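# Place three loose gears on furnace tray, small end up

## Task

Put each of the three loose gears onto an unoccupied spot on the furnace tray, standing with its smaller end facing upward, and release all of them at the end.

## Robot and tools

Robot: two six-joint arms with parallel grippers, named left_arm and right_arm. They share one scene frame. Its origin sits on the table surface midway between the arms, +z is up, +x reaches out across the table, and left_arm is mounted on the +y side. The names do not match left or right in the camera images. Base poses: left_arm at (+0.044, +0.300, 0) m, quat_wxyz (+0.997, 0, 0, +0.080); right_arm at (-0.028, -0.368, 0) m, quat_wxyz (+0.998, 0, 0, -0.061). Joint ranges (rad), base to hand: waist -2.880..2.880, shoulder 0.000..3.142, elbow 0.000..3.019, wrist pitch -1.693..1.571, wrist yaw -1.571..1.571, wrist roll -2.094..2.094.

Gripper: the fingers extend along the gripper's own +z axis and close along its y axis. end_effector_position is the spot between the finger pads, roughly 1 cm short of the tips. Reported hand positions can be somewhat wrong, more so at long reach, and arms often settle a centimetre or more from the commanded point, usually below it.

The row format (used by execute_actions rows and by move target): exactly 16 numbers, always both arms even if one is idle. First left_arm: x, y, z, qw, qx, qy, qz, opening; then the same eight for right_arm. x, y, z is an absolute target for that gripper's end_effector_position in metres, scene frame; qw..qz is an absolute target orientation, w first, scene frame. opening runs from -1 (closed) to +1 (fully open, 0.094 m). A call is rejected, and nothing is sent, if any target lies more than 0.6 m from that arm's last reported position along any axis of its gripper. Each control step the controller also limits the commanded pose to within 70 mm and 16 degrees of the measured one, then drives the joints by damped inverse kinematics, favouring position over orientation. To hold an arm still, resend exactly its last reported pose (position and quaternion) with the opening it should keep; to keep an orientation, reuse one fixed quaternion rather than the slightly drifted reported one.

Tools:
- execute_actions {"actions": [...], "pictures": bool}. The list holds zero or one item. Empty list: just returns the current state. {"rows": [[16 numbers], ...], "steps": n}: up to 15 rows and n up to 15 (default 15), one row per 1/30 s step, last row repeated if rows run short. {"steps": n} alone: a wait of up to 300 steps counted from the previous result, so thinking time eats into it. Camera images come back unless pictures is false.
- move {"target": [16 numbers], "speed": m/s}. Straight-line path for each gripper toward its absolute pose; both arms finish together, lasting 0.5 to 10 s (cut off at 10 s). speed 0.002 to 0.5, default 0.25; rotation capped at twice that value in rad/s, taking the shorter way round. The opening is applied at the start. Paths ignore obstacles and the other arm, and grippers may lag, wander or overshoot the speed, especially with a nearly straight arm.
- wait {"seconds": 0..10}: lets time pass with no new command.
- zoom_image {"camera": "cam_head_left" or "cam_head_right", "region": [x0, y0, x1, y1]}: enlarged crop of that camera's latest 504x504 image, pixel coordinates from the top-left, at most 504 by 504.
- read_manual {"section": "licences"}: licence text only; no motion.
- finished_scene {"scene": n}: closes the current scene irreversibly and reports whether the goal held.

The simulation keeps running while replies are composed. After an action ends, each arm continues only to its last clipped pose (at most 70 mm further), so far targets need follow-up commands; check the reported pose each time.

Reading results: the state line gives left_arm and right_arm gripper position and quat_wxyz. grip_measured is the measured finger opening on the command scale (each sensor may be off by up to about 1 mm, constant within a scene); the last entry of Joint positions is the opening in metres. "Hand target" is the pose the controller is currently driving toward. HELD marks steps where a row, fully or partly, was not sent. "pose unreachable" means the clearance check altered or blocked that arm's command. A move adds a "move:" line with its ending (done, off_target, moving, held, fault) and limits: paced means the pose was clipped; held means some steps were blocked, after which the arm may move much faster than requested. The distance of each gripper from its pose is also given. FAULT lines report an arm stop; MOTOR HOT warns from 85 °C, and at 100 °C the arm drops what it holds and sags (OVER-TEMPERATURE FAULT).

Gripping: to hold a gear, command an opening about 0.03 under the current grip_measured for a firm grip, less for a lighter one. Pads apply roughly 50 to 62 N, less on very thin parts, with a brief spike at first contact. Things you hold may occasionally be tugged, and loose items nudged.

Avoid: anything leaving the table (task failure), letting the arms collide or press on each other, dropping or slamming parts, driving targets far past contact (harder pressing) or touching things at high speed, and holding loads for long periods (motor heating). Move smoothly and release the grippers at the end.

Each tool is called after "Call:" as a command line: name --argument value for each argument, lists and objects as JSON in quotes; but a table of rows of numbers goes row by row, as --pt "numbers of a row", without its own name.

## Session

I'll start by looking at the current state.

Call:
execute_actions --actions '[]'

Scene clock: 0.00 s of 6000.00 s.
left_arm: end_effector_position=(+0.9064, +0.0272, +0.2217) grip_measured=+1.000 end_effector_quat_wxyz=(+0.255, +0.601, +0.565, +0.505) | right_arm: end_effector_position=(+0.3133, -0.3660, +0.3092) grip_measured=+1.000 end_effector_quat_wxyz=(+0.042, +0.762, -0.638, +0.102)
Joint positions: left_arm=[-0.583  2.326  2.215 -0.36  -0.652  1.619  0.094] | right_arm=[ 0.232  1.179  1.295 -1.605  0.205 -1.648  0.094]
Joint velocities: left_arm=[ 0.005 -0.005 -0.007 -0.007 -0.022  0.022  0.   ] | right_arm=[ 0.005  0.005 -0.002 -0.002 -0.066  0.007  0.   ]
Hand target (left_arm): +0.910, +0.026, +0.243; +0.270, +0.590, +0.565, +0.511
Hand target (right_arm): +0.318, -0.365, +0.320; +0.032, +0.761, -0.638, +0.111

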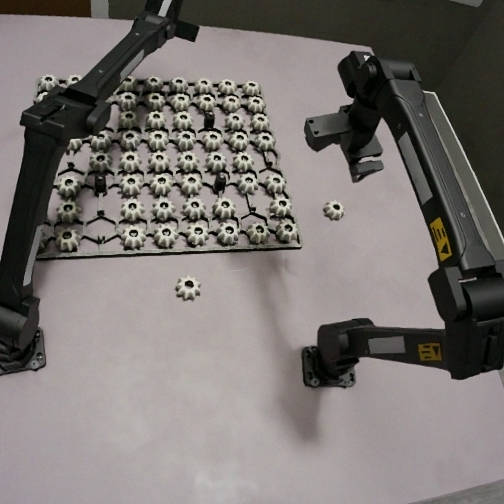

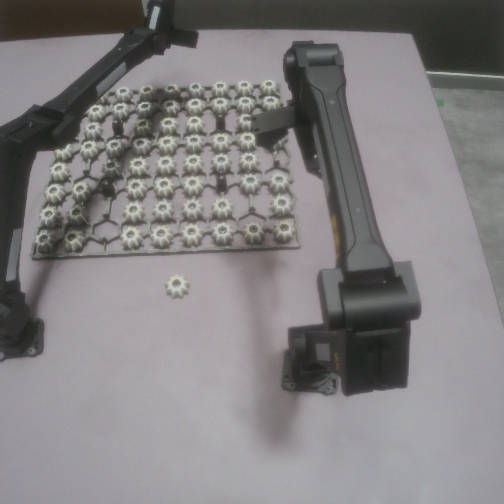

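Call:
zoom_image --camera "cam_head_left" --region '[20, 70, 320, 310]'

Call:
zoom_image --camera "cam_head_right" --region '[20, 70, 320, 310]'

Region (20, 70, 320, 310) of cam_head_left's 504x504 image, scaled by 1.680, with more detail than that image has; it fills the top 403 rows of this view, and the rest is white.

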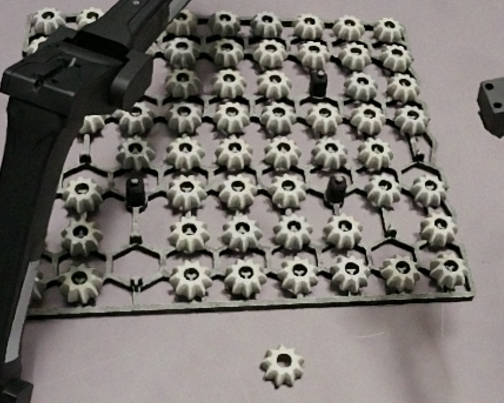

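Region (20, 70, 320, 310) of cam_head_right's 504x504 image, scaled by 1.680, with more detail than that image has; it fills the top 403 rows of this view, and the rest is white.

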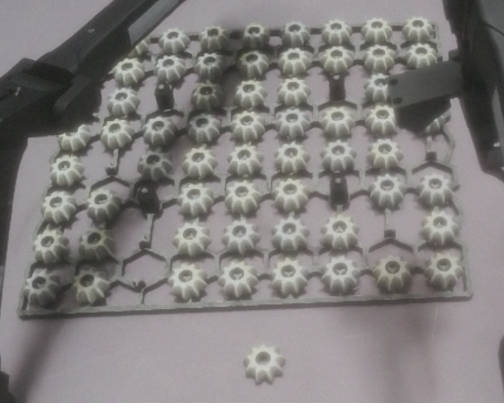

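Call:
zoom_image --camera "cam_head_left" --region '[260, 30, 504, 270]'

Call:
zoom_image --camera "cam_head_right" --region '[240, 30, 480, 270]'

Region (260, 30, 504, 270) of cam_head_left's 504x504 image, scaled by 2.066, with more detail than that image has; it fills the top 496 rows of this view, and the rest is white.

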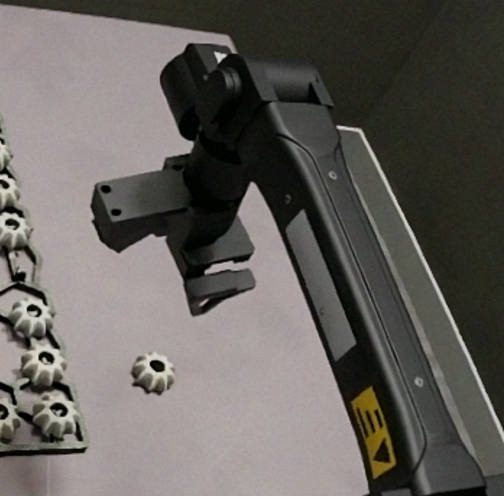

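Region (240, 30, 480, 270) of cam_head_right's 504x504 image, scaled by 2.100, with more detail than that image has.

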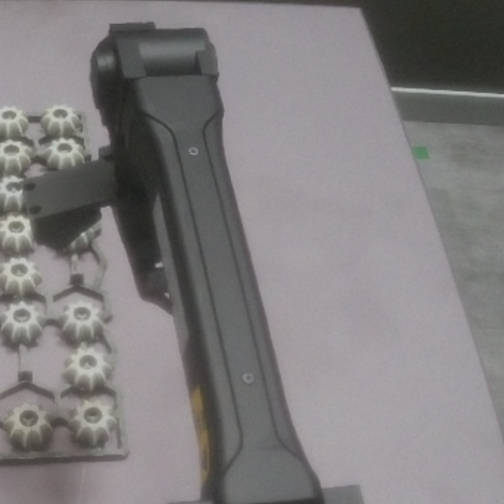

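Call:
move --target '[0.40, 0.55, 0.28, 0, 0, 1, 0, 1, 0.2, -0.62, 0.25, 0, 0, 1, 0, 1]' --speed 0.4

Scene clock: 22.40 s of 6000.00 s.
left_arm: end_effector_position=(+0.3913, +0.5526, +0.2665) grip_measured=+1.000 end_effector_quat_wxyz=(-0.019, -0.011, +1.000, -0.003) | right_arm: end_effector_position=(+0.1988, -0.6131, +0.2478) grip_measured=+1.000 end_effector_quat_wxyz=(-0.004, -0.007, +1.000, +0.013)
Joint positions: left_arm=[ 0.462  1.481  1.476 -1.6   -0.017  0.601  0.094] | right_arm=[-0.707  1.228  1.184 -1.552 -0.011 -0.843  0.094]
Joint velocities: left_arm=[-0.015  0.015 -0.007 -0.022  0.081 -0.007  0.   ] | right_arm=[-0.005  0.005 -0.017 -0.002 -0.007  0.037  0.   ]
Hand target (left_arm): +0.402, +0.555, +0.283; -0.005, +0.002, +1.000, +0.006
Hand target (right_arm): +0.205, -0.620, +0.250; +0.003, +0.000, +1.000, +0.008
Off the commanded pose (left_arm): 0.016 m, 3 deg.
Off the commanded pose (right_arm): 0.007 m, 2 deg.
After step 90, 16.43 s passed at rest.
move: off_target (left_arm)

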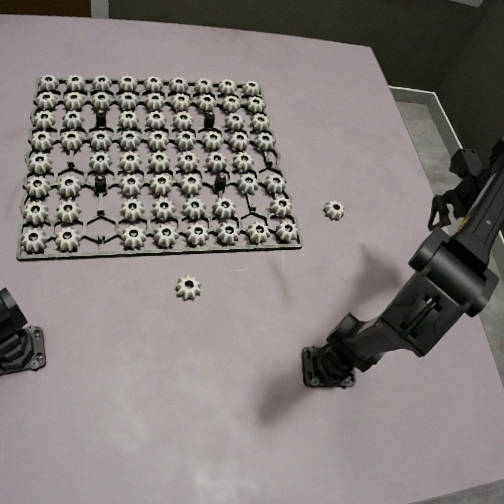

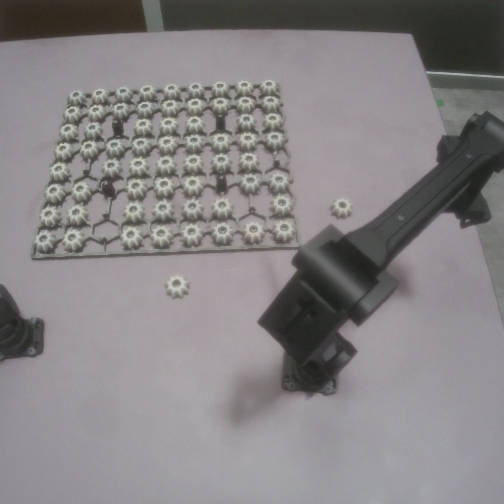

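Call:
zoom_image --camera "cam_head_left" --region '[0, 60, 320, 310]'

Call:
zoom_image --camera "cam_head_right" --region '[0, 60, 320, 310]'

Region (0, 60, 320, 310) of cam_head_left's 504x504 image, scaled by 1.575, with more detail than that image has; it fills the top 394 rows of this view, and the rest is white.

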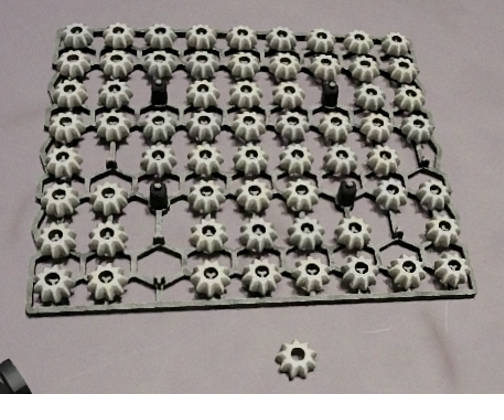

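Region (0, 60, 320, 310) of cam_head_right's 504x504 image, scaled by 1.575, with more detail than that image has; it fills the top 394 rows of this view, and the rest is white.

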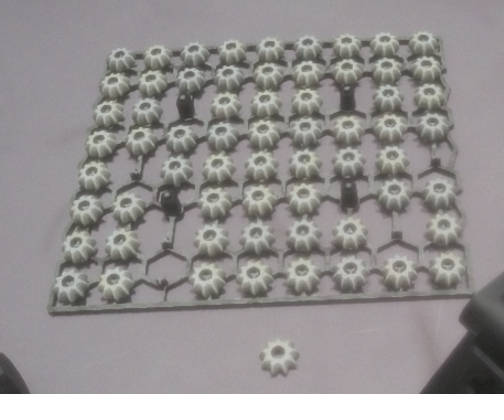

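Call:
zoom_image --camera "cam_head_right" --region '[0, 30, 150, 370]'

Call:
zoom_image --camera "cam_head_left" --region '[10, 160, 170, 270]'

Call:
zoom_image --camera "cam_head_left" --region '[160, 140, 360, 310]'

Region (0, 30, 150, 370) of cam_head_right's 504x504 image, scaled by 1.482, with more detail than that image has; it fills the left 222 columns of this view, and the rest is white.

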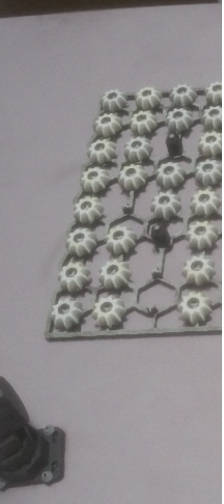

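Region (10, 160, 170, 270) of cam_head_left's 504x504 image, scaled by 3.150, with more detail than that image has; it fills the top 346 rows of this view, and the rest is white.

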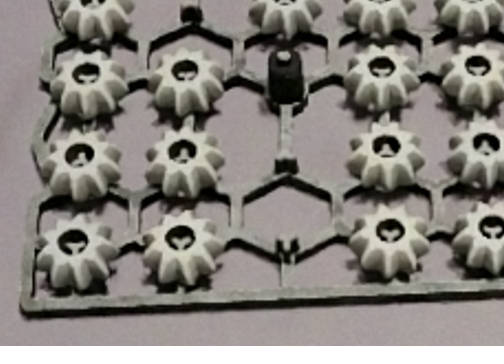

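Region (160, 140, 360, 310) of cam_head_left's 504x504 image, scaled by 2.520, with more detail than that image has; it fills the top 428 rows of this view, and the rest is white.

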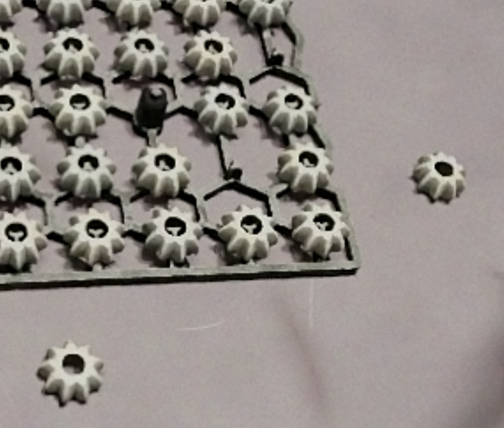

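Call:
zoom_image --camera "cam_head_left" --region '[158, 262, 218, 312]'

Call:
zoom_image --camera "cam_head_right" --region '[147, 260, 207, 310]'

Call:
zoom_image --camera "cam_head_left" --region '[304, 185, 364, 235]'

Call:
zoom_image --camera "cam_head_right" --region '[312, 182, 372, 232]'

Region (158, 262, 218, 312) of cam_head_left's 504x504 image, scaled by 8.400, with more detail than that image has.

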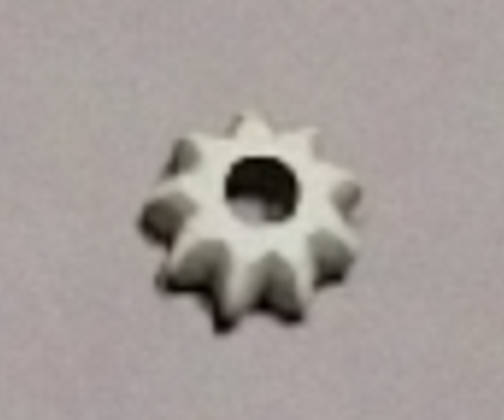

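Region (147, 260, 207, 310) of cam_head_right's 504x504 image, scaled by 8.400, with more detail than that image has.

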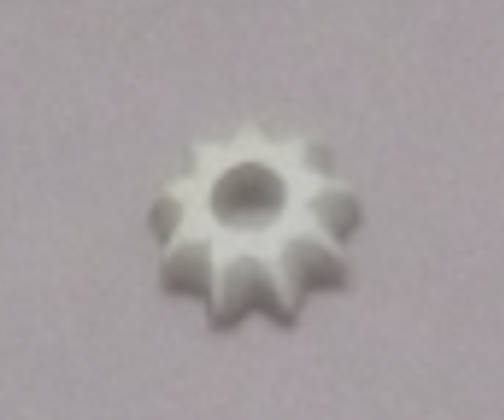

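Region (304, 185, 364, 235) of cam_head_left's 504x504 image, scaled by 8.400, with more detail than that image has.

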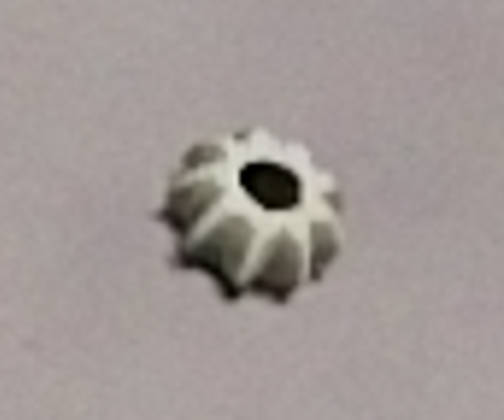

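Region (312, 182, 372, 232) of cam_head_right's 504x504 image, scaled by 8.400, with more detail than that image has.

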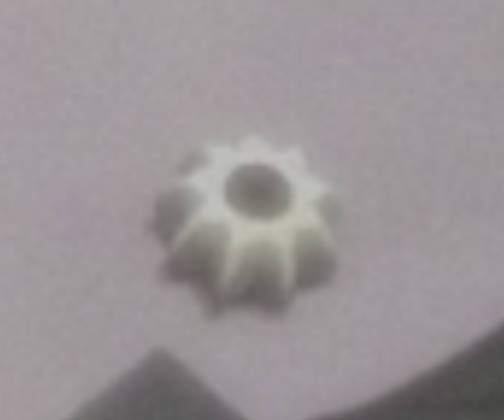

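Call:
zoom_image --camera "cam_head_left" --region '[280, 310, 400, 410]'

Call:
zoom_image --camera "cam_head_left" --region '[0, 280, 120, 400]'

Region (280, 310, 400, 410) of cam_head_left's 504x504 image, scaled by 4.200, with more detail than that image has.

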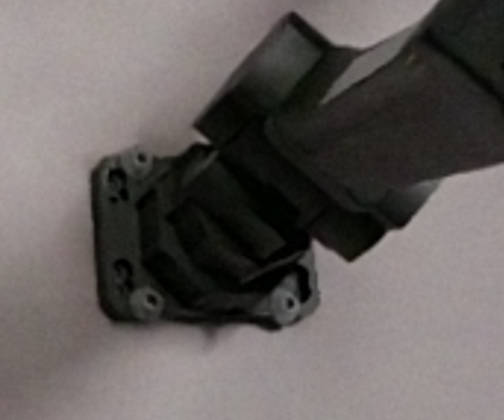

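Region (0, 280, 120, 400) of cam_head_left's 504x504 image, scaled by 4.200, with more detail than that image has.

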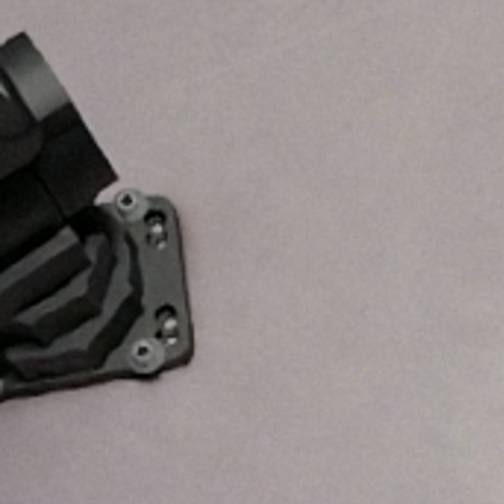

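Call:
move --target '[0.162, -0.061, 0.10, 0, 0, 1, 0, 1, 0.378, -0.469, 0.10, 0, 0.383, 0.924, 0, 1]' --speed 0.35

action 0: the call puts the target (left_arm/x, left_arm/y, left_arm/z) 0.608 m from left_arm's end_effector_position in the last result along the gripper's own y axis as it stood there; a target may be at most 0.6 m away along each of those axes, so nothing of the call was run and nothing moved. Command a nearer target, and go on from there in a later call.

Call:
move --target '[0.162, -0.050, 0.10, 0, 0, 1, 0, 1, 0.378, -0.469, 0.10, 0, 0.383, 0.924, 0, 1]' --speed 0.35

Scene clock: 93.93 s of 6000.00 s.
left_arm: end_effector_position=(+0.1515, -0.0300, +0.0853) grip_measured=+1.000 end_effector_quat_wxyz=(-0.002, +0.009, +1.000, +0.023) | right_arm: end_effector_position=(+0.3652, -0.4658, +0.0992) grip_measured=+1.000 end_effector_quat_wxyz=(-0.009, +0.380, +0.925, -0.005)
Joint positions: left_arm=[-1.422  1.399  0.895 -1.113 -0.011 -1.244  0.094] | right_arm=[-0.117  1.509  1.055 -1.135  0.007  0.54   0.094]
Joint velocities: left_arm=[ 0.005  0.005 -0.012  0.037  0.022 -0.007  0.   ] | right_arm=[-0.005 -0.015  0.002 -0.012  0.051 -0.066  0.   ]
Hand target (left_arm): +0.159, -0.053, +0.101; +0.008, -0.000, +1.000, -0.002
Hand target (right_arm): +0.374, -0.467, +0.099; -0.001, +0.383, +0.924, -0.005
Off the commanded pose (left_arm): 0.027 m, 3 deg.
Off the commanded pose (right_arm): 0.013 m, 1 deg.
After step 90, 65.97 s passed at rest.
move: off_target (left_arm, right_arm)

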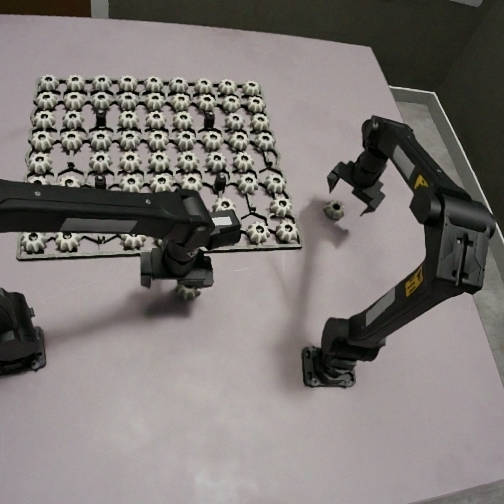

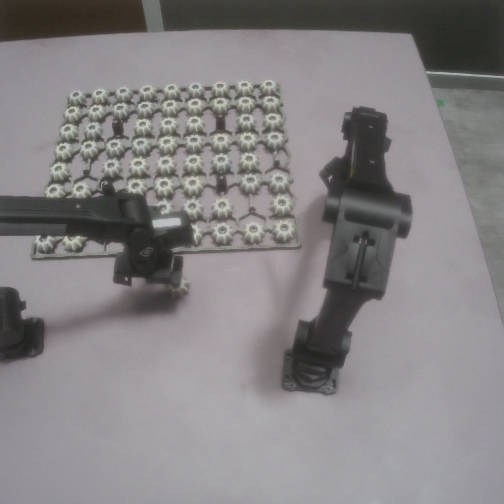

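Call:
zoom_image --camera "cam_head_left" --region '[300, 140, 420, 240]'

Call:
zoom_image --camera "cam_head_left" --region '[120, 220, 250, 320]'

Call:
zoom_image --camera "cam_head_right" --region '[90, 220, 220, 320]'

Region (300, 140, 420, 240) of cam_head_left's 504x504 image, scaled by 4.200, with more detail than that image has.

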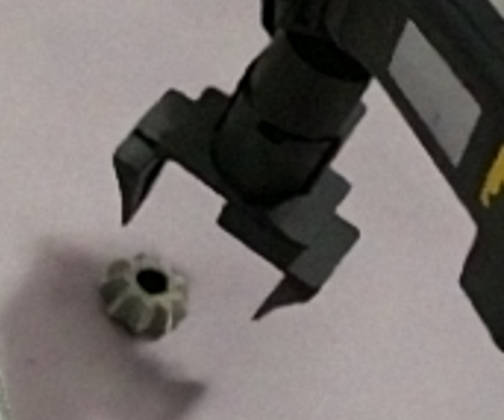

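Region (120, 220, 250, 320) of cam_head_left's 504x504 image, scaled by 3.877, with more detail than that image has; it fills the top 388 rows of this view, and the rest is white.

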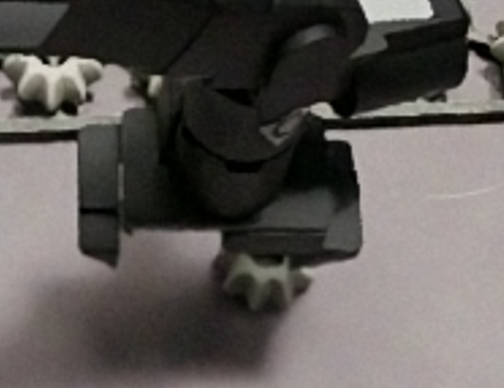

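Region (90, 220, 220, 320) of cam_head_right's 504x504 image, scaled by 3.877, with more detail than that image has; it fills the top 388 rows of this view, and the rest is white.

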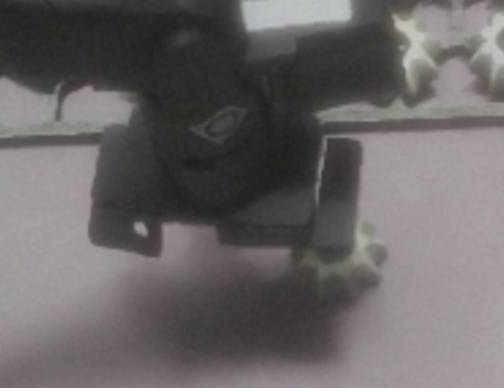

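Call:
move --target '[0.18, -0.09, 0.068, -0.131, 0, 0.991, 0, 1, 0.398, -0.478, 0.048, 0, 0.383, 0.924, 0, 1]' --speed 0.15

Scene clock: 118.23 s of 6000.00 s.
left_arm: end_effector_position=(+0.1684, -0.0707, +0.0552) grip_measured=+1.000 end_effector_quat_wxyz=(-0.136, -0.006, +0.991, +0.018) | right_arm: end_effector_position=(+0.3897, -0.4710, +0.0496) grip_measured=+1.000 end_effector_quat_wxyz=(-0.006, +0.381, +0.924, -0.002)
Joint positions: left_arm=[-1.306  1.615  1.027 -1.128  0.234 -1.141  0.094] | right_arm=[-0.117  1.633  1.055 -1.005  0.003  0.542  0.094]
Joint velocities: left_arm=[-0.005 -0.015  0.017 -0.017 -0.022  0.037  0.   ] | right_arm=[-0.015 -0.005 -0.007 -0.007  0.022  0.022  0.   ]
Hand target (left_arm): +0.180, -0.089, +0.067; -0.131, -0.000, +0.991, +0.001
Hand target (right_arm): +0.398, -0.477, +0.048; -0.000, +0.383, +0.924, +0.000
Off the commanded pose (left_arm): 0.026 m, 2 deg.
Off the commanded pose (right_arm): 0.011 m, 1 deg.
After step 90, 20.03 s passed at rest.
move: off_target (left_arm, right_arm)

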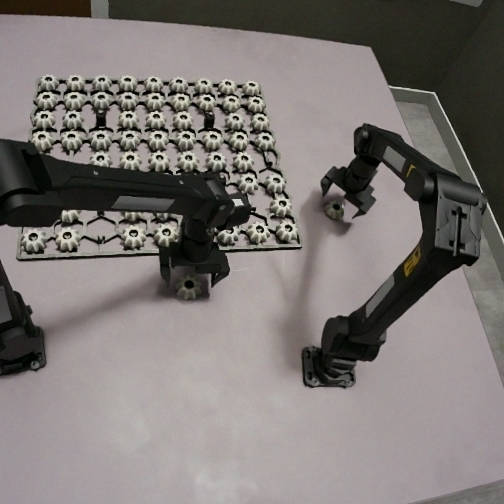

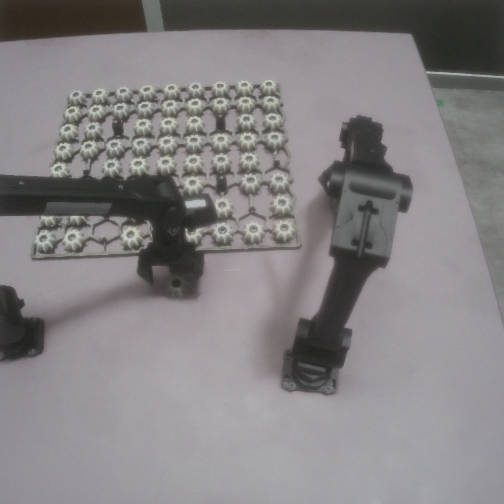

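Call:
zoom_image --camera "cam_head_left" --region '[300, 150, 400, 240]'

Call:
zoom_image --camera "cam_head_left" --region '[140, 230, 240, 320]'

Call:
zoom_image --camera "cam_head_right" --region '[120, 230, 220, 320]'

Region (300, 150, 400, 240) of cam_head_left's 504x504 image, scaled by 5.040, with more detail than that image has; it fills the top 454 rows of this view, and the rest is white.

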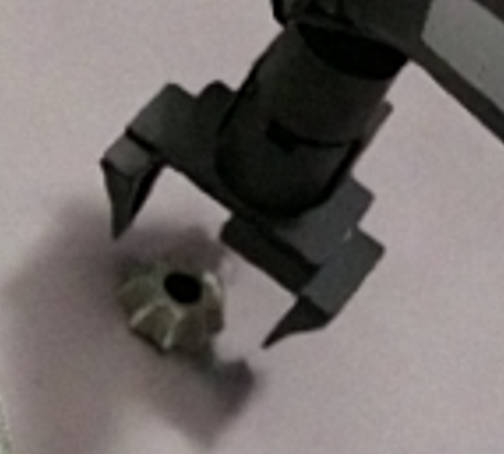

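Region (140, 230, 240, 320) of cam_head_left's 504x504 image, scaled by 5.040, with more detail than that image has; it fills the top 454 rows of this view, and the rest is white.

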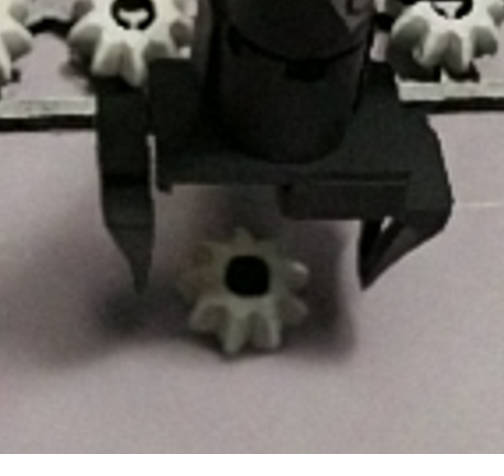

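Region (120, 230, 220, 320) of cam_head_right's 504x504 image, scaled by 5.040, with more detail than that image has; it fills the top 454 rows of this view, and the rest is white.

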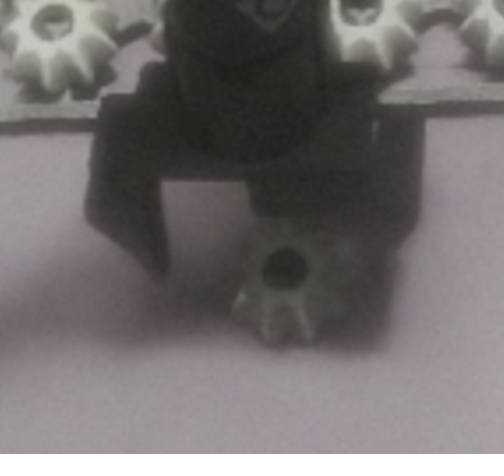

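Call:
move --target '[0.186, -0.09, 0.036, -0.131, 0, 0.991, 0, 1, 0.407, -0.477, 0.022, 0, 0.383, 0.924, 0, 1]' --speed 0.06

Scene clock: 137.90 s of 6000.00 s.
left_arm: end_effector_position=(+0.1763, -0.0776, +0.0341) grip_measured=+1.000 end_effector_quat_wxyz=(-0.135, -0.004, +0.991, +0.014) | right_arm: end_effector_position=(+0.3990, -0.4733, +0.0243) grip_measured=+1.000 end_effector_quat_wxyz=(-0.005, +0.381, +0.924, -0.002)
Joint positions: left_arm=[-1.295  1.666  1.027 -1.072  0.234 -1.127  0.094] | right_arm=[-0.117  1.694  1.055 -0.943  0.003  0.542  0.094]
Joint velocities: left_arm=[-0.005 -0.005  0.002 -0.002 -0.022 -0.022  0.   ] | right_arm=[-0.005  0.005 -0.002 -0.012 -0.037  0.022  0.   ]
Hand target (left_arm): +0.186, -0.089, +0.036; -0.131, -0.000, +0.991, +0.000
Hand target (right_arm): +0.407, -0.477, +0.022; -0.000, +0.383, +0.924, +0.000
Off the commanded pose (left_arm): 0.016 m, 2 deg.
Off the commanded pose (right_arm): 0.009 m, 1 deg.
After step 90, 15.77 s passed at rest.
move: off_target (left_arm)

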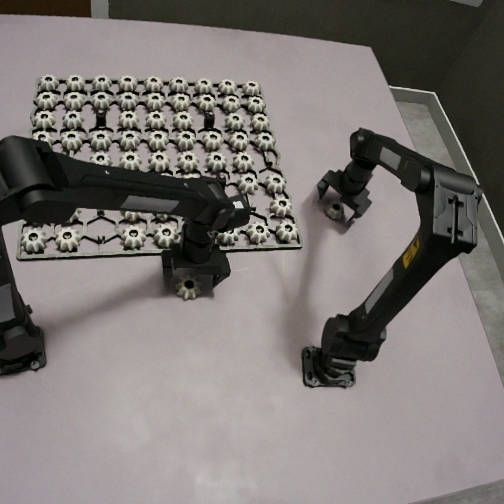

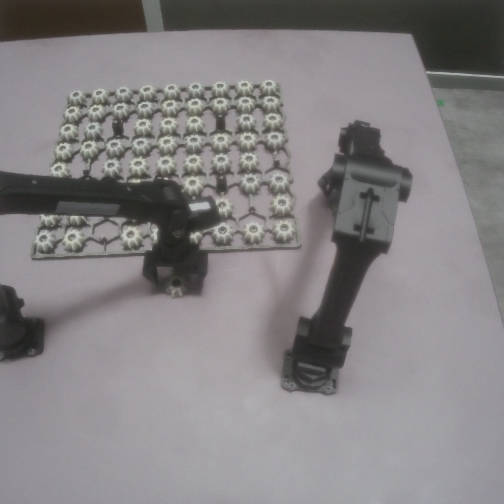

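Call:
zoom_image --camera "cam_head_left" --region '[300, 160, 390, 240]'

Call:
zoom_image --camera "cam_head_left" --region '[145, 240, 235, 320]'

Call:
zoom_image --camera "cam_head_right" --region '[130, 240, 220, 320]'

Region (300, 160, 390, 240) of cam_head_left's 504x504 image, scaled by 5.600, with more detail than that image has.

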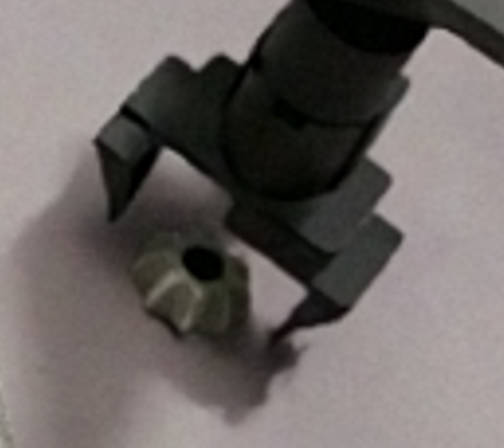

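Region (145, 240, 235, 320) of cam_head_left's 504x504 image, scaled by 5.600, with more detail than that image has.

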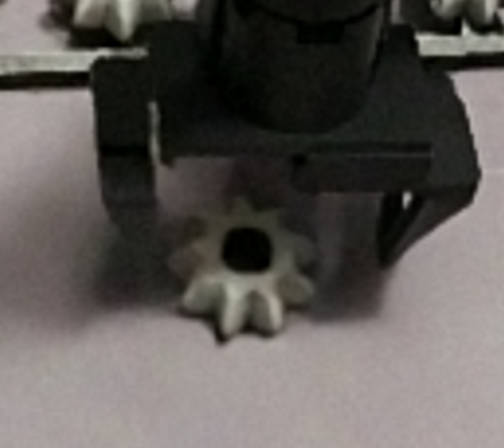

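Region (130, 240, 220, 320) of cam_head_right's 504x504 image, scaled by 5.600, with more detail than that image has.

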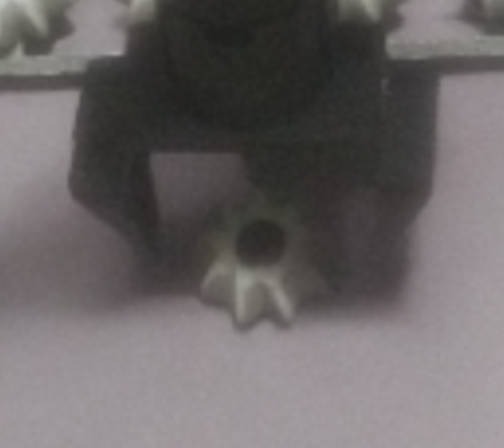

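Call:
move --target '[0.185, -0.082, 0.016, -0.131, 0, 0.991, 0, 1, 0.406, -0.477, 0.011, 0, 0.383, 0.924, 0, 1]' --speed 0.04

Scene clock: 144.93 s of 6000.00 s.
left_arm: end_effector_position=(+0.1835, -0.0881, +0.0272) grip_measured=+1.000 end_effector_quat_wxyz=(-0.126, -0.002, +0.992, -0.007) | right_arm: end_effector_position=(+0.4048, -0.4747, +0.0201) grip_measured=+1.000 end_effector_quat_wxyz=(+0.004, +0.381, +0.924, -0.001)
Joint positions: left_arm=[-1.29   1.68   1.027 -1.014  0.234 -1.121  0.094] | right_arm=[-0.117  1.704  1.055 -0.914  0.003  0.542  0.094]
Joint velocities: left_arm=[-0.015 -0.015  0.002  0.012 -0.007 -0.051  0.   ] | right_arm=[ 0.015 -0.005 -0.017 -0.017 -0.095  0.022  0.   ]
Hand target (left_arm): +0.185, -0.082, +0.016; -0.131, -0.000, +0.991, -0.000
Hand target (right_arm): +0.406, -0.477, +0.011; -0.000, +0.383, +0.924, +0.000
Off the commanded pose (left_arm): 0.013 m, 1 deg.
Off the commanded pose (right_arm): 0.010 m, 0 deg.
After step 90, 3.17 s passed at rest.
move: off_target (left_arm)

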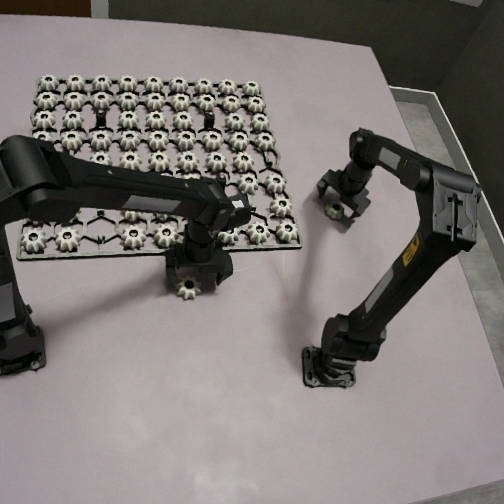

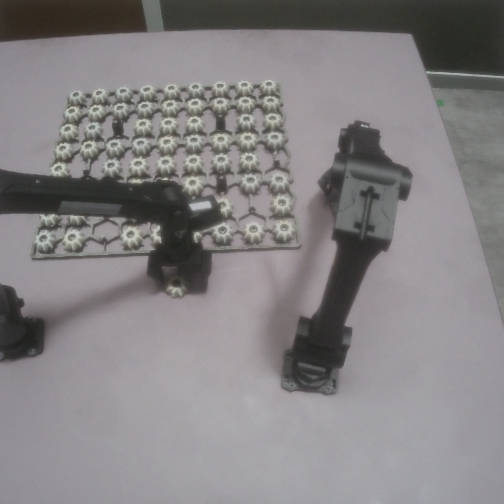

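Call:
move --target '[0.175, -0.066, 0.006, -0.131, 0, 0.991, 0, 1, 0.401, -0.475, 0.005, 0, 0.383, 0.924, 0, 1]' --speed 0.04

Scene clock: 175.03 s of 6000.00 s.
left_arm: end_effector_position=(+0.1739, -0.0677, +0.0077) grip_measured=+1.000 end_effector_quat_wxyz=(-0.131, -0.003, +0.991, +0.004) | right_arm: end_effector_position=(+0.4041, -0.4745, +0.0166) grip_measured=+1.000 end_effector_quat_wxyz=(+0.008, +0.381, +0.924, -0.000)
Joint positions: left_arm=[-1.29   1.68   0.958 -0.971  0.234 -1.12   0.094] | right_arm=[-0.117  1.704  1.043 -0.894  0.003  0.542  0.094]
Joint velocities: left_arm=[ 0.005  0.005 -0.012  0.002  0.022  0.081  0.   ] | right_arm=[ 0.005  0.005 -0.002 -0.012 -0.051  0.037  0.   ]
Hand target (left_arm): +0.175, -0.066, +0.006; -0.131, +0.000, +0.991, +0.000
Hand target (right_arm): +0.401, -0.475, +0.005; +0.000, +0.383, +0.924, +0.000
Off the commanded pose (left_arm): 0.003 m, 1 deg.
Off the commanded pose (right_arm): 0.012 m, 1 deg.
After step 90, 26.00 s passed at rest.
move: off_target (right_arm)

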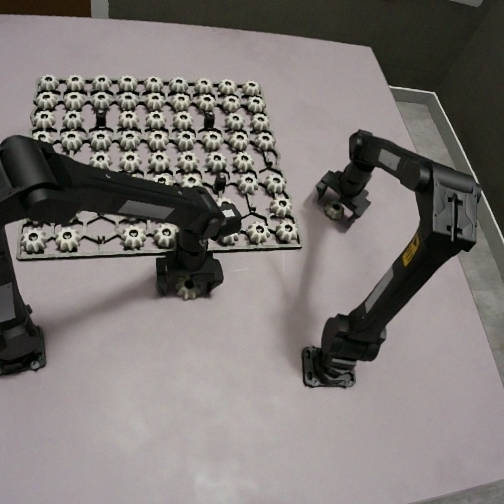

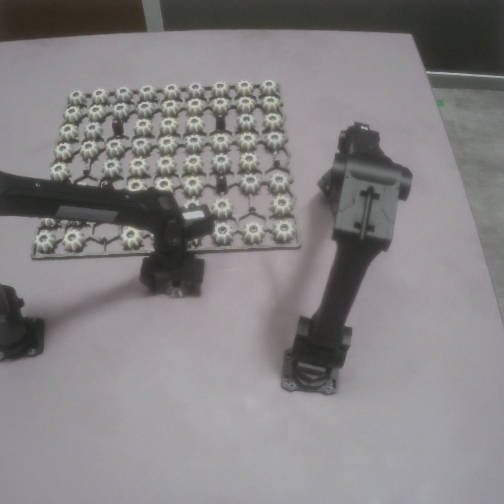

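Call:
zoom_image --camera "cam_head_left" --region '[145, 240, 235, 320]'

Call:
zoom_image --camera "cam_head_right" --region '[130, 240, 220, 320]'

Call:
zoom_image --camera "cam_head_left" --region '[300, 160, 390, 240]'

Region (145, 240, 235, 320) of cam_head_left's 504x504 image, scaled by 5.600, with more detail than that image has.

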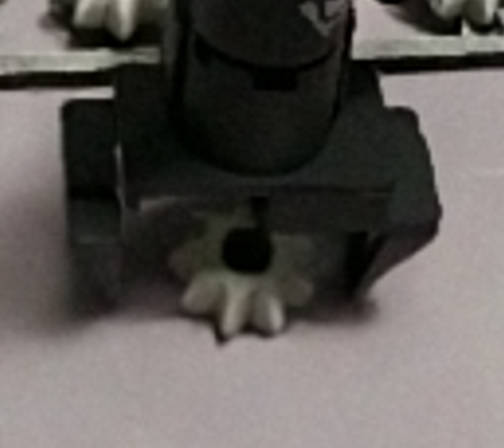

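Region (130, 240, 220, 320) of cam_head_right's 504x504 image, scaled by 5.600, with more detail than that image has.

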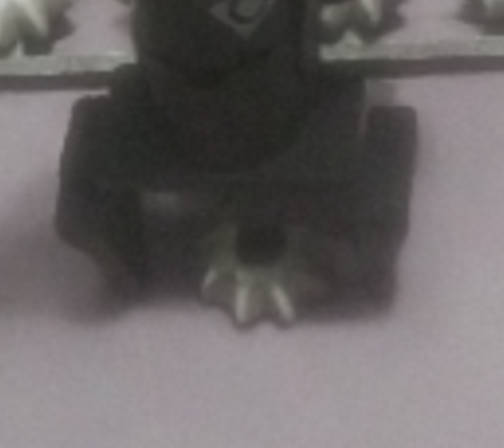

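Region (300, 160, 390, 240) of cam_head_left's 504x504 image, scaled by 5.600, with more detail than that image has.

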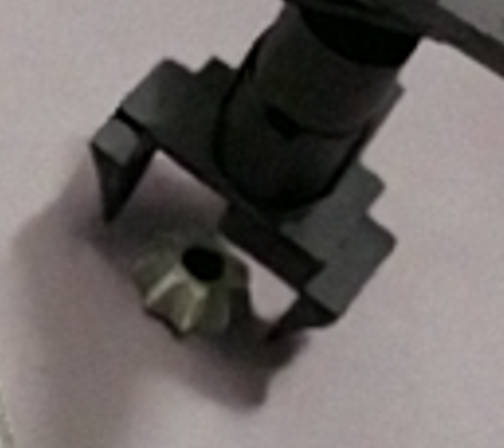

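Call:
move --target '[0.175, -0.066, 0.006, -0.131, 0, 0.991, 0, 0.08, 0.396, -0.473, 0.0, 0, 0.383, 0.924, 0, 0.5]' --speed 0.04

Scene clock: 187.47 s of 6000.00 s.
left_arm: end_effector_position=(+0.1740, -0.0681, +0.0077) grip_measured=+0.200 end_effector_quat_wxyz=(-0.131, -0.003, +0.991, +0.004) | right_arm: end_effector_position=(+0.3981, -0.4730, +0.0101) grip_measured=+0.502 end_effector_quat_wxyz=(+0.006, +0.381, +0.924, -0.000)
Joint positions: left_arm=[-1.29   1.68   0.958 -0.969  0.234 -1.12   0.056] | right_arm=[-0.117  1.704  1.022 -0.877  0.003  0.542  0.071]
Joint velocities: left_arm=[-0.005 -0.005  0.012  0.022  0.022 -0.051 -0.   ] | right_arm=[-0.015 -0.005  0.002  0.002 -0.022 -0.007 -0.   ]
Hand target (left_arm): +0.175, -0.066, +0.006; -0.131, +0.000, +0.991, -0.000
Hand target (right_arm): +0.396, -0.473, +0.000; -0.000, +0.383, +0.924, -0.000
Off the commanded pose (left_arm): 0.003 m, 1 deg.
Off the commanded pose (right_arm): 0.010 m, 1 deg.
After step 90, 8.73 s passed at rest.
move: done

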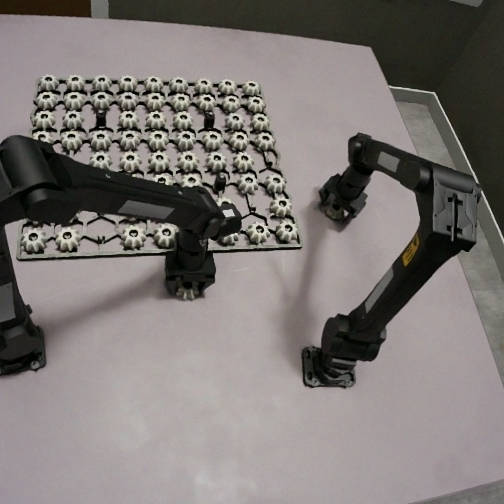

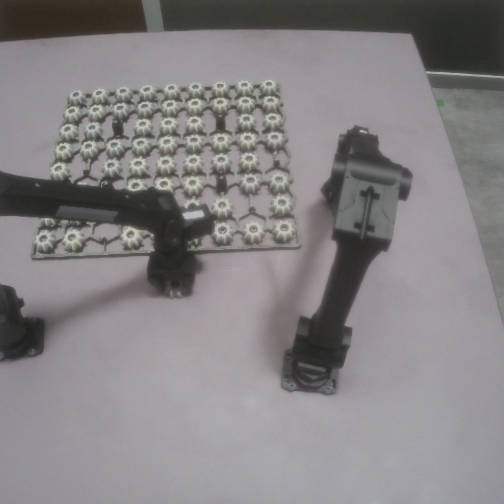

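Call:
zoom_image --camera "cam_head_left" --region '[300, 160, 390, 240]'

Call:
zoom_image --camera "cam_head_left" --region '[145, 240, 235, 320]'

Region (300, 160, 390, 240) of cam_head_left's 504x504 image, scaled by 5.600, with more detail than that image has.

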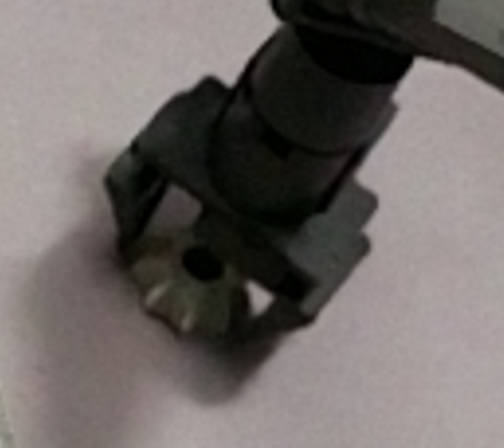

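Region (145, 240, 235, 320) of cam_head_left's 504x504 image, scaled by 5.600, with more detail than that image has.

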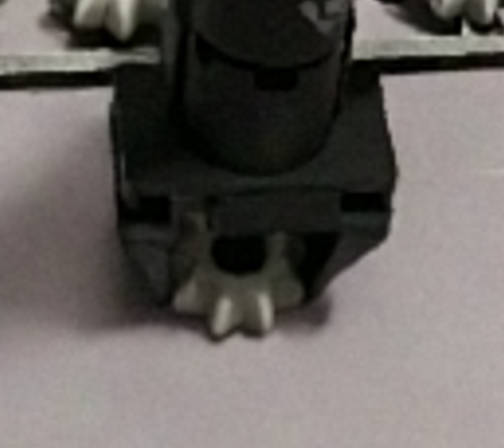

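Call:
move --target '[0.175, -0.066, 0.006, -0.131, 0, 0.991, 0, 0.15, 0.396, -0.473, 0.0, 0, 0.383, 0.924, 0, 0.1]' --speed 0.04

Scene clock: 192.27 s of 6000.00 s.
left_arm: end_effector_position=(+0.1740, -0.0681, +0.0077) grip_measured=+0.200 end_effector_quat_wxyz=(-0.131, -0.003, +0.991, +0.004) | right_arm: end_effector_position=(+0.3983, -0.4730, +0.0101) grip_measured=+0.197 end_effector_quat_wxyz=(+0.006, +0.381, +0.924, -0.000)
Joint positions: left_arm=[-1.29   1.68   0.958 -0.969  0.234 -1.12   0.056] | right_arm=[-0.117  1.704  1.022 -0.876  0.002  0.542  0.056]
Joint velocities: left_arm=[-0.015 -0.015 -0.012 -0.022 -0.037  0.037 -0.001] | right_arm=[-0.005  0.005 -0.012 -0.007  0.022  0.007  0.001]
Hand target (left_arm): +0.175, -0.066, +0.006; -0.131, -0.000, +0.991, +0.000
Hand target (right_arm): +0.396, -0.473, +0.000; +0.000, +0.383, +0.924, -0.000
Off the commanded pose (left_arm): 0.003 m, 1 deg.
Off the commanded pose (right_arm): 0.010 m, 1 deg.
After step 90, 1.10 s passed at rest.
move: done

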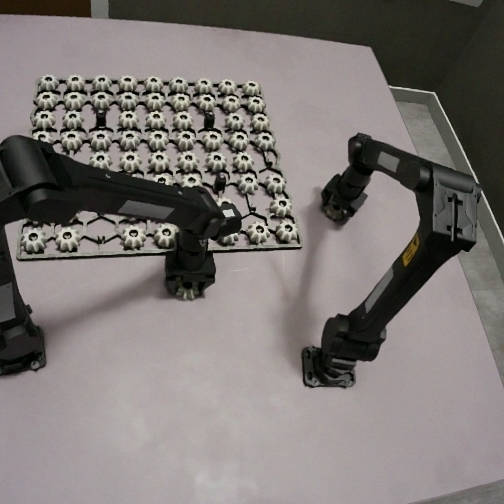

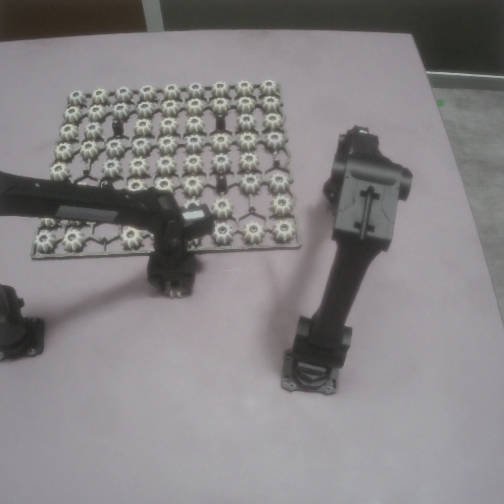

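Call:
move --target '[0.20, -0.04, 0.10, -0.131, 0, 0.991, 0, 0.15, 0.40, -0.45, 0.095, 0, 0.383, 0.924, 0, 0.15]' --speed 0.15

Call:
move --target '[0.315, 0.129, 0.085, -0.131, 0, 0.991, 0, 0.15, 0.402, -0.240, 0.08, 0, 0.383, 0.924, 0, 0.15]' --speed 0.2

Scene clock: 224.73 s of 6000.00 s.
left_arm: end_effector_position=(+0.1839, -0.0178, +0.0721) grip_measured=+0.200 end_effector_quat_wxyz=(-0.149, -0.009, +0.988, +0.035) | right_arm: end_effector_position=(+0.3758, -0.4495, +0.0665) grip_measured=+0.197 end_effector_quat_wxyz=(-0.034, +0.383, +0.923, -0.008)
Joint positions: left_arm=[-1.207  1.526  0.964 -1.22   0.224 -1.04   0.056] | right_arm=[-0.075  1.599  1.063 -1.104  0.002  0.588  0.056]
Joint velocities: left_arm=[-0.005 -0.005  0.002 -0.002  0.007 -0.037  0.   ] | right_arm=[-0.005 -0.005 -0.002 -0.007 -0.022  0.007 -0.   ]
Hand target (left_arm): +0.200, -0.039, +0.100; -0.131, -0.000, +0.991, +0.000
Hand target (right_arm): +0.399, -0.450, +0.095; +0.000, +0.383, +0.924, -0.000
Off the commanded pose (left_arm): 0.039 m, 5 deg.
Off the commanded pose (right_arm): 0.037 m, 4 deg.
After step 90, 28.37 s passed at rest.
move: off_target (left_arm, right_arm)

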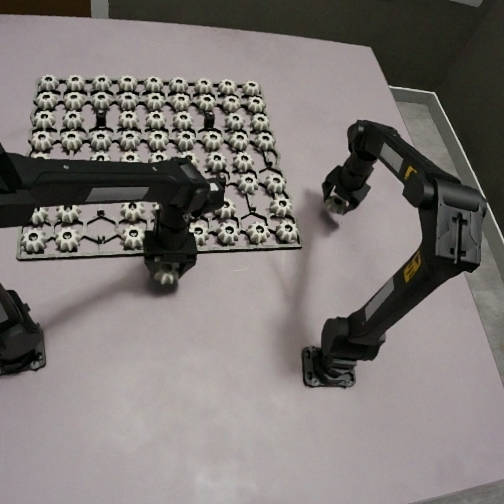

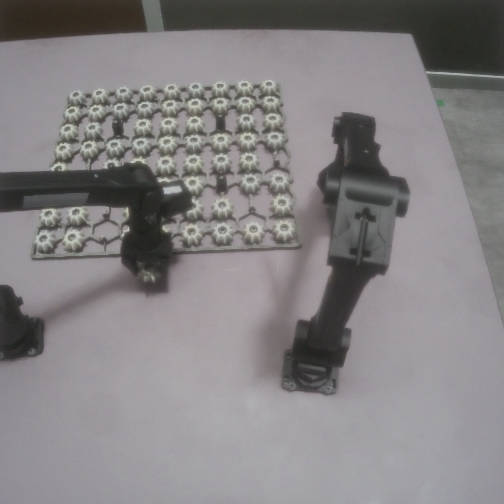

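Scene clock: 226.37 s of 6000.00 s.
left_arm: end_effector_position=(+0.3116, +0.1330, +0.0732) grip_measured=+0.200 end_effector_quat_wxyz=(-0.142, -0.011, +0.990, +0.009) | right_arm: end_effector_position=(+0.3685, -0.2472, +0.0638) grip_measured=+0.197 end_effector_quat_wxyz=(-0.023, +0.376, +0.926, -0.022)
Joint positions: left_arm=[-0.653  1.479  0.914 -1.266  0.12  -0.499  0.056] | right_arm=[ 0.422  1.606  1.062 -1.091  0.005  1.069  0.056]
Joint velocities: left_arm=[-0.024  0.005  0.002 -0.022  0.022  0.037  0.   ] | right_arm=[-0.005 -0.015  0.007  0.002  0.007 -0.022  0.   ]
Hand target (left_arm): +0.315, +0.130, +0.085; -0.133, -0.000, +0.991, +0.002
Hand target (right_arm): +0.397, -0.242, +0.080; +0.002, +0.383, +0.924, -0.004
Off the commanded pose (left_arm): 0.013 m, 2 deg.
Off the commanded pose (right_arm): 0.038 m, 4 deg.
move: off_target (left_arm, right_arm)

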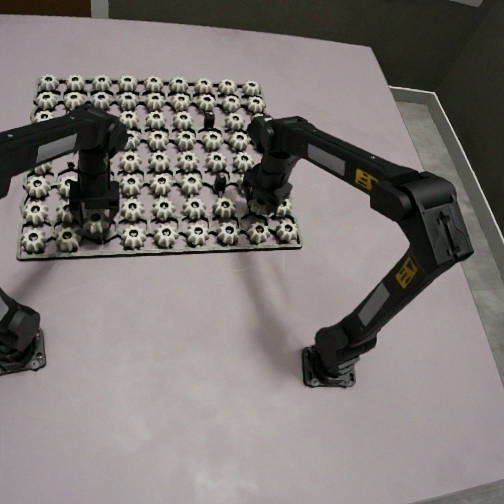

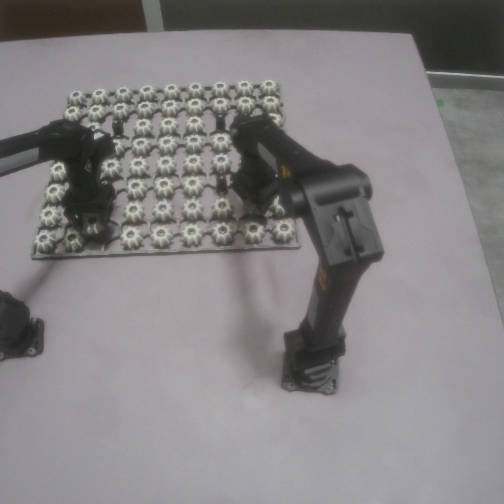

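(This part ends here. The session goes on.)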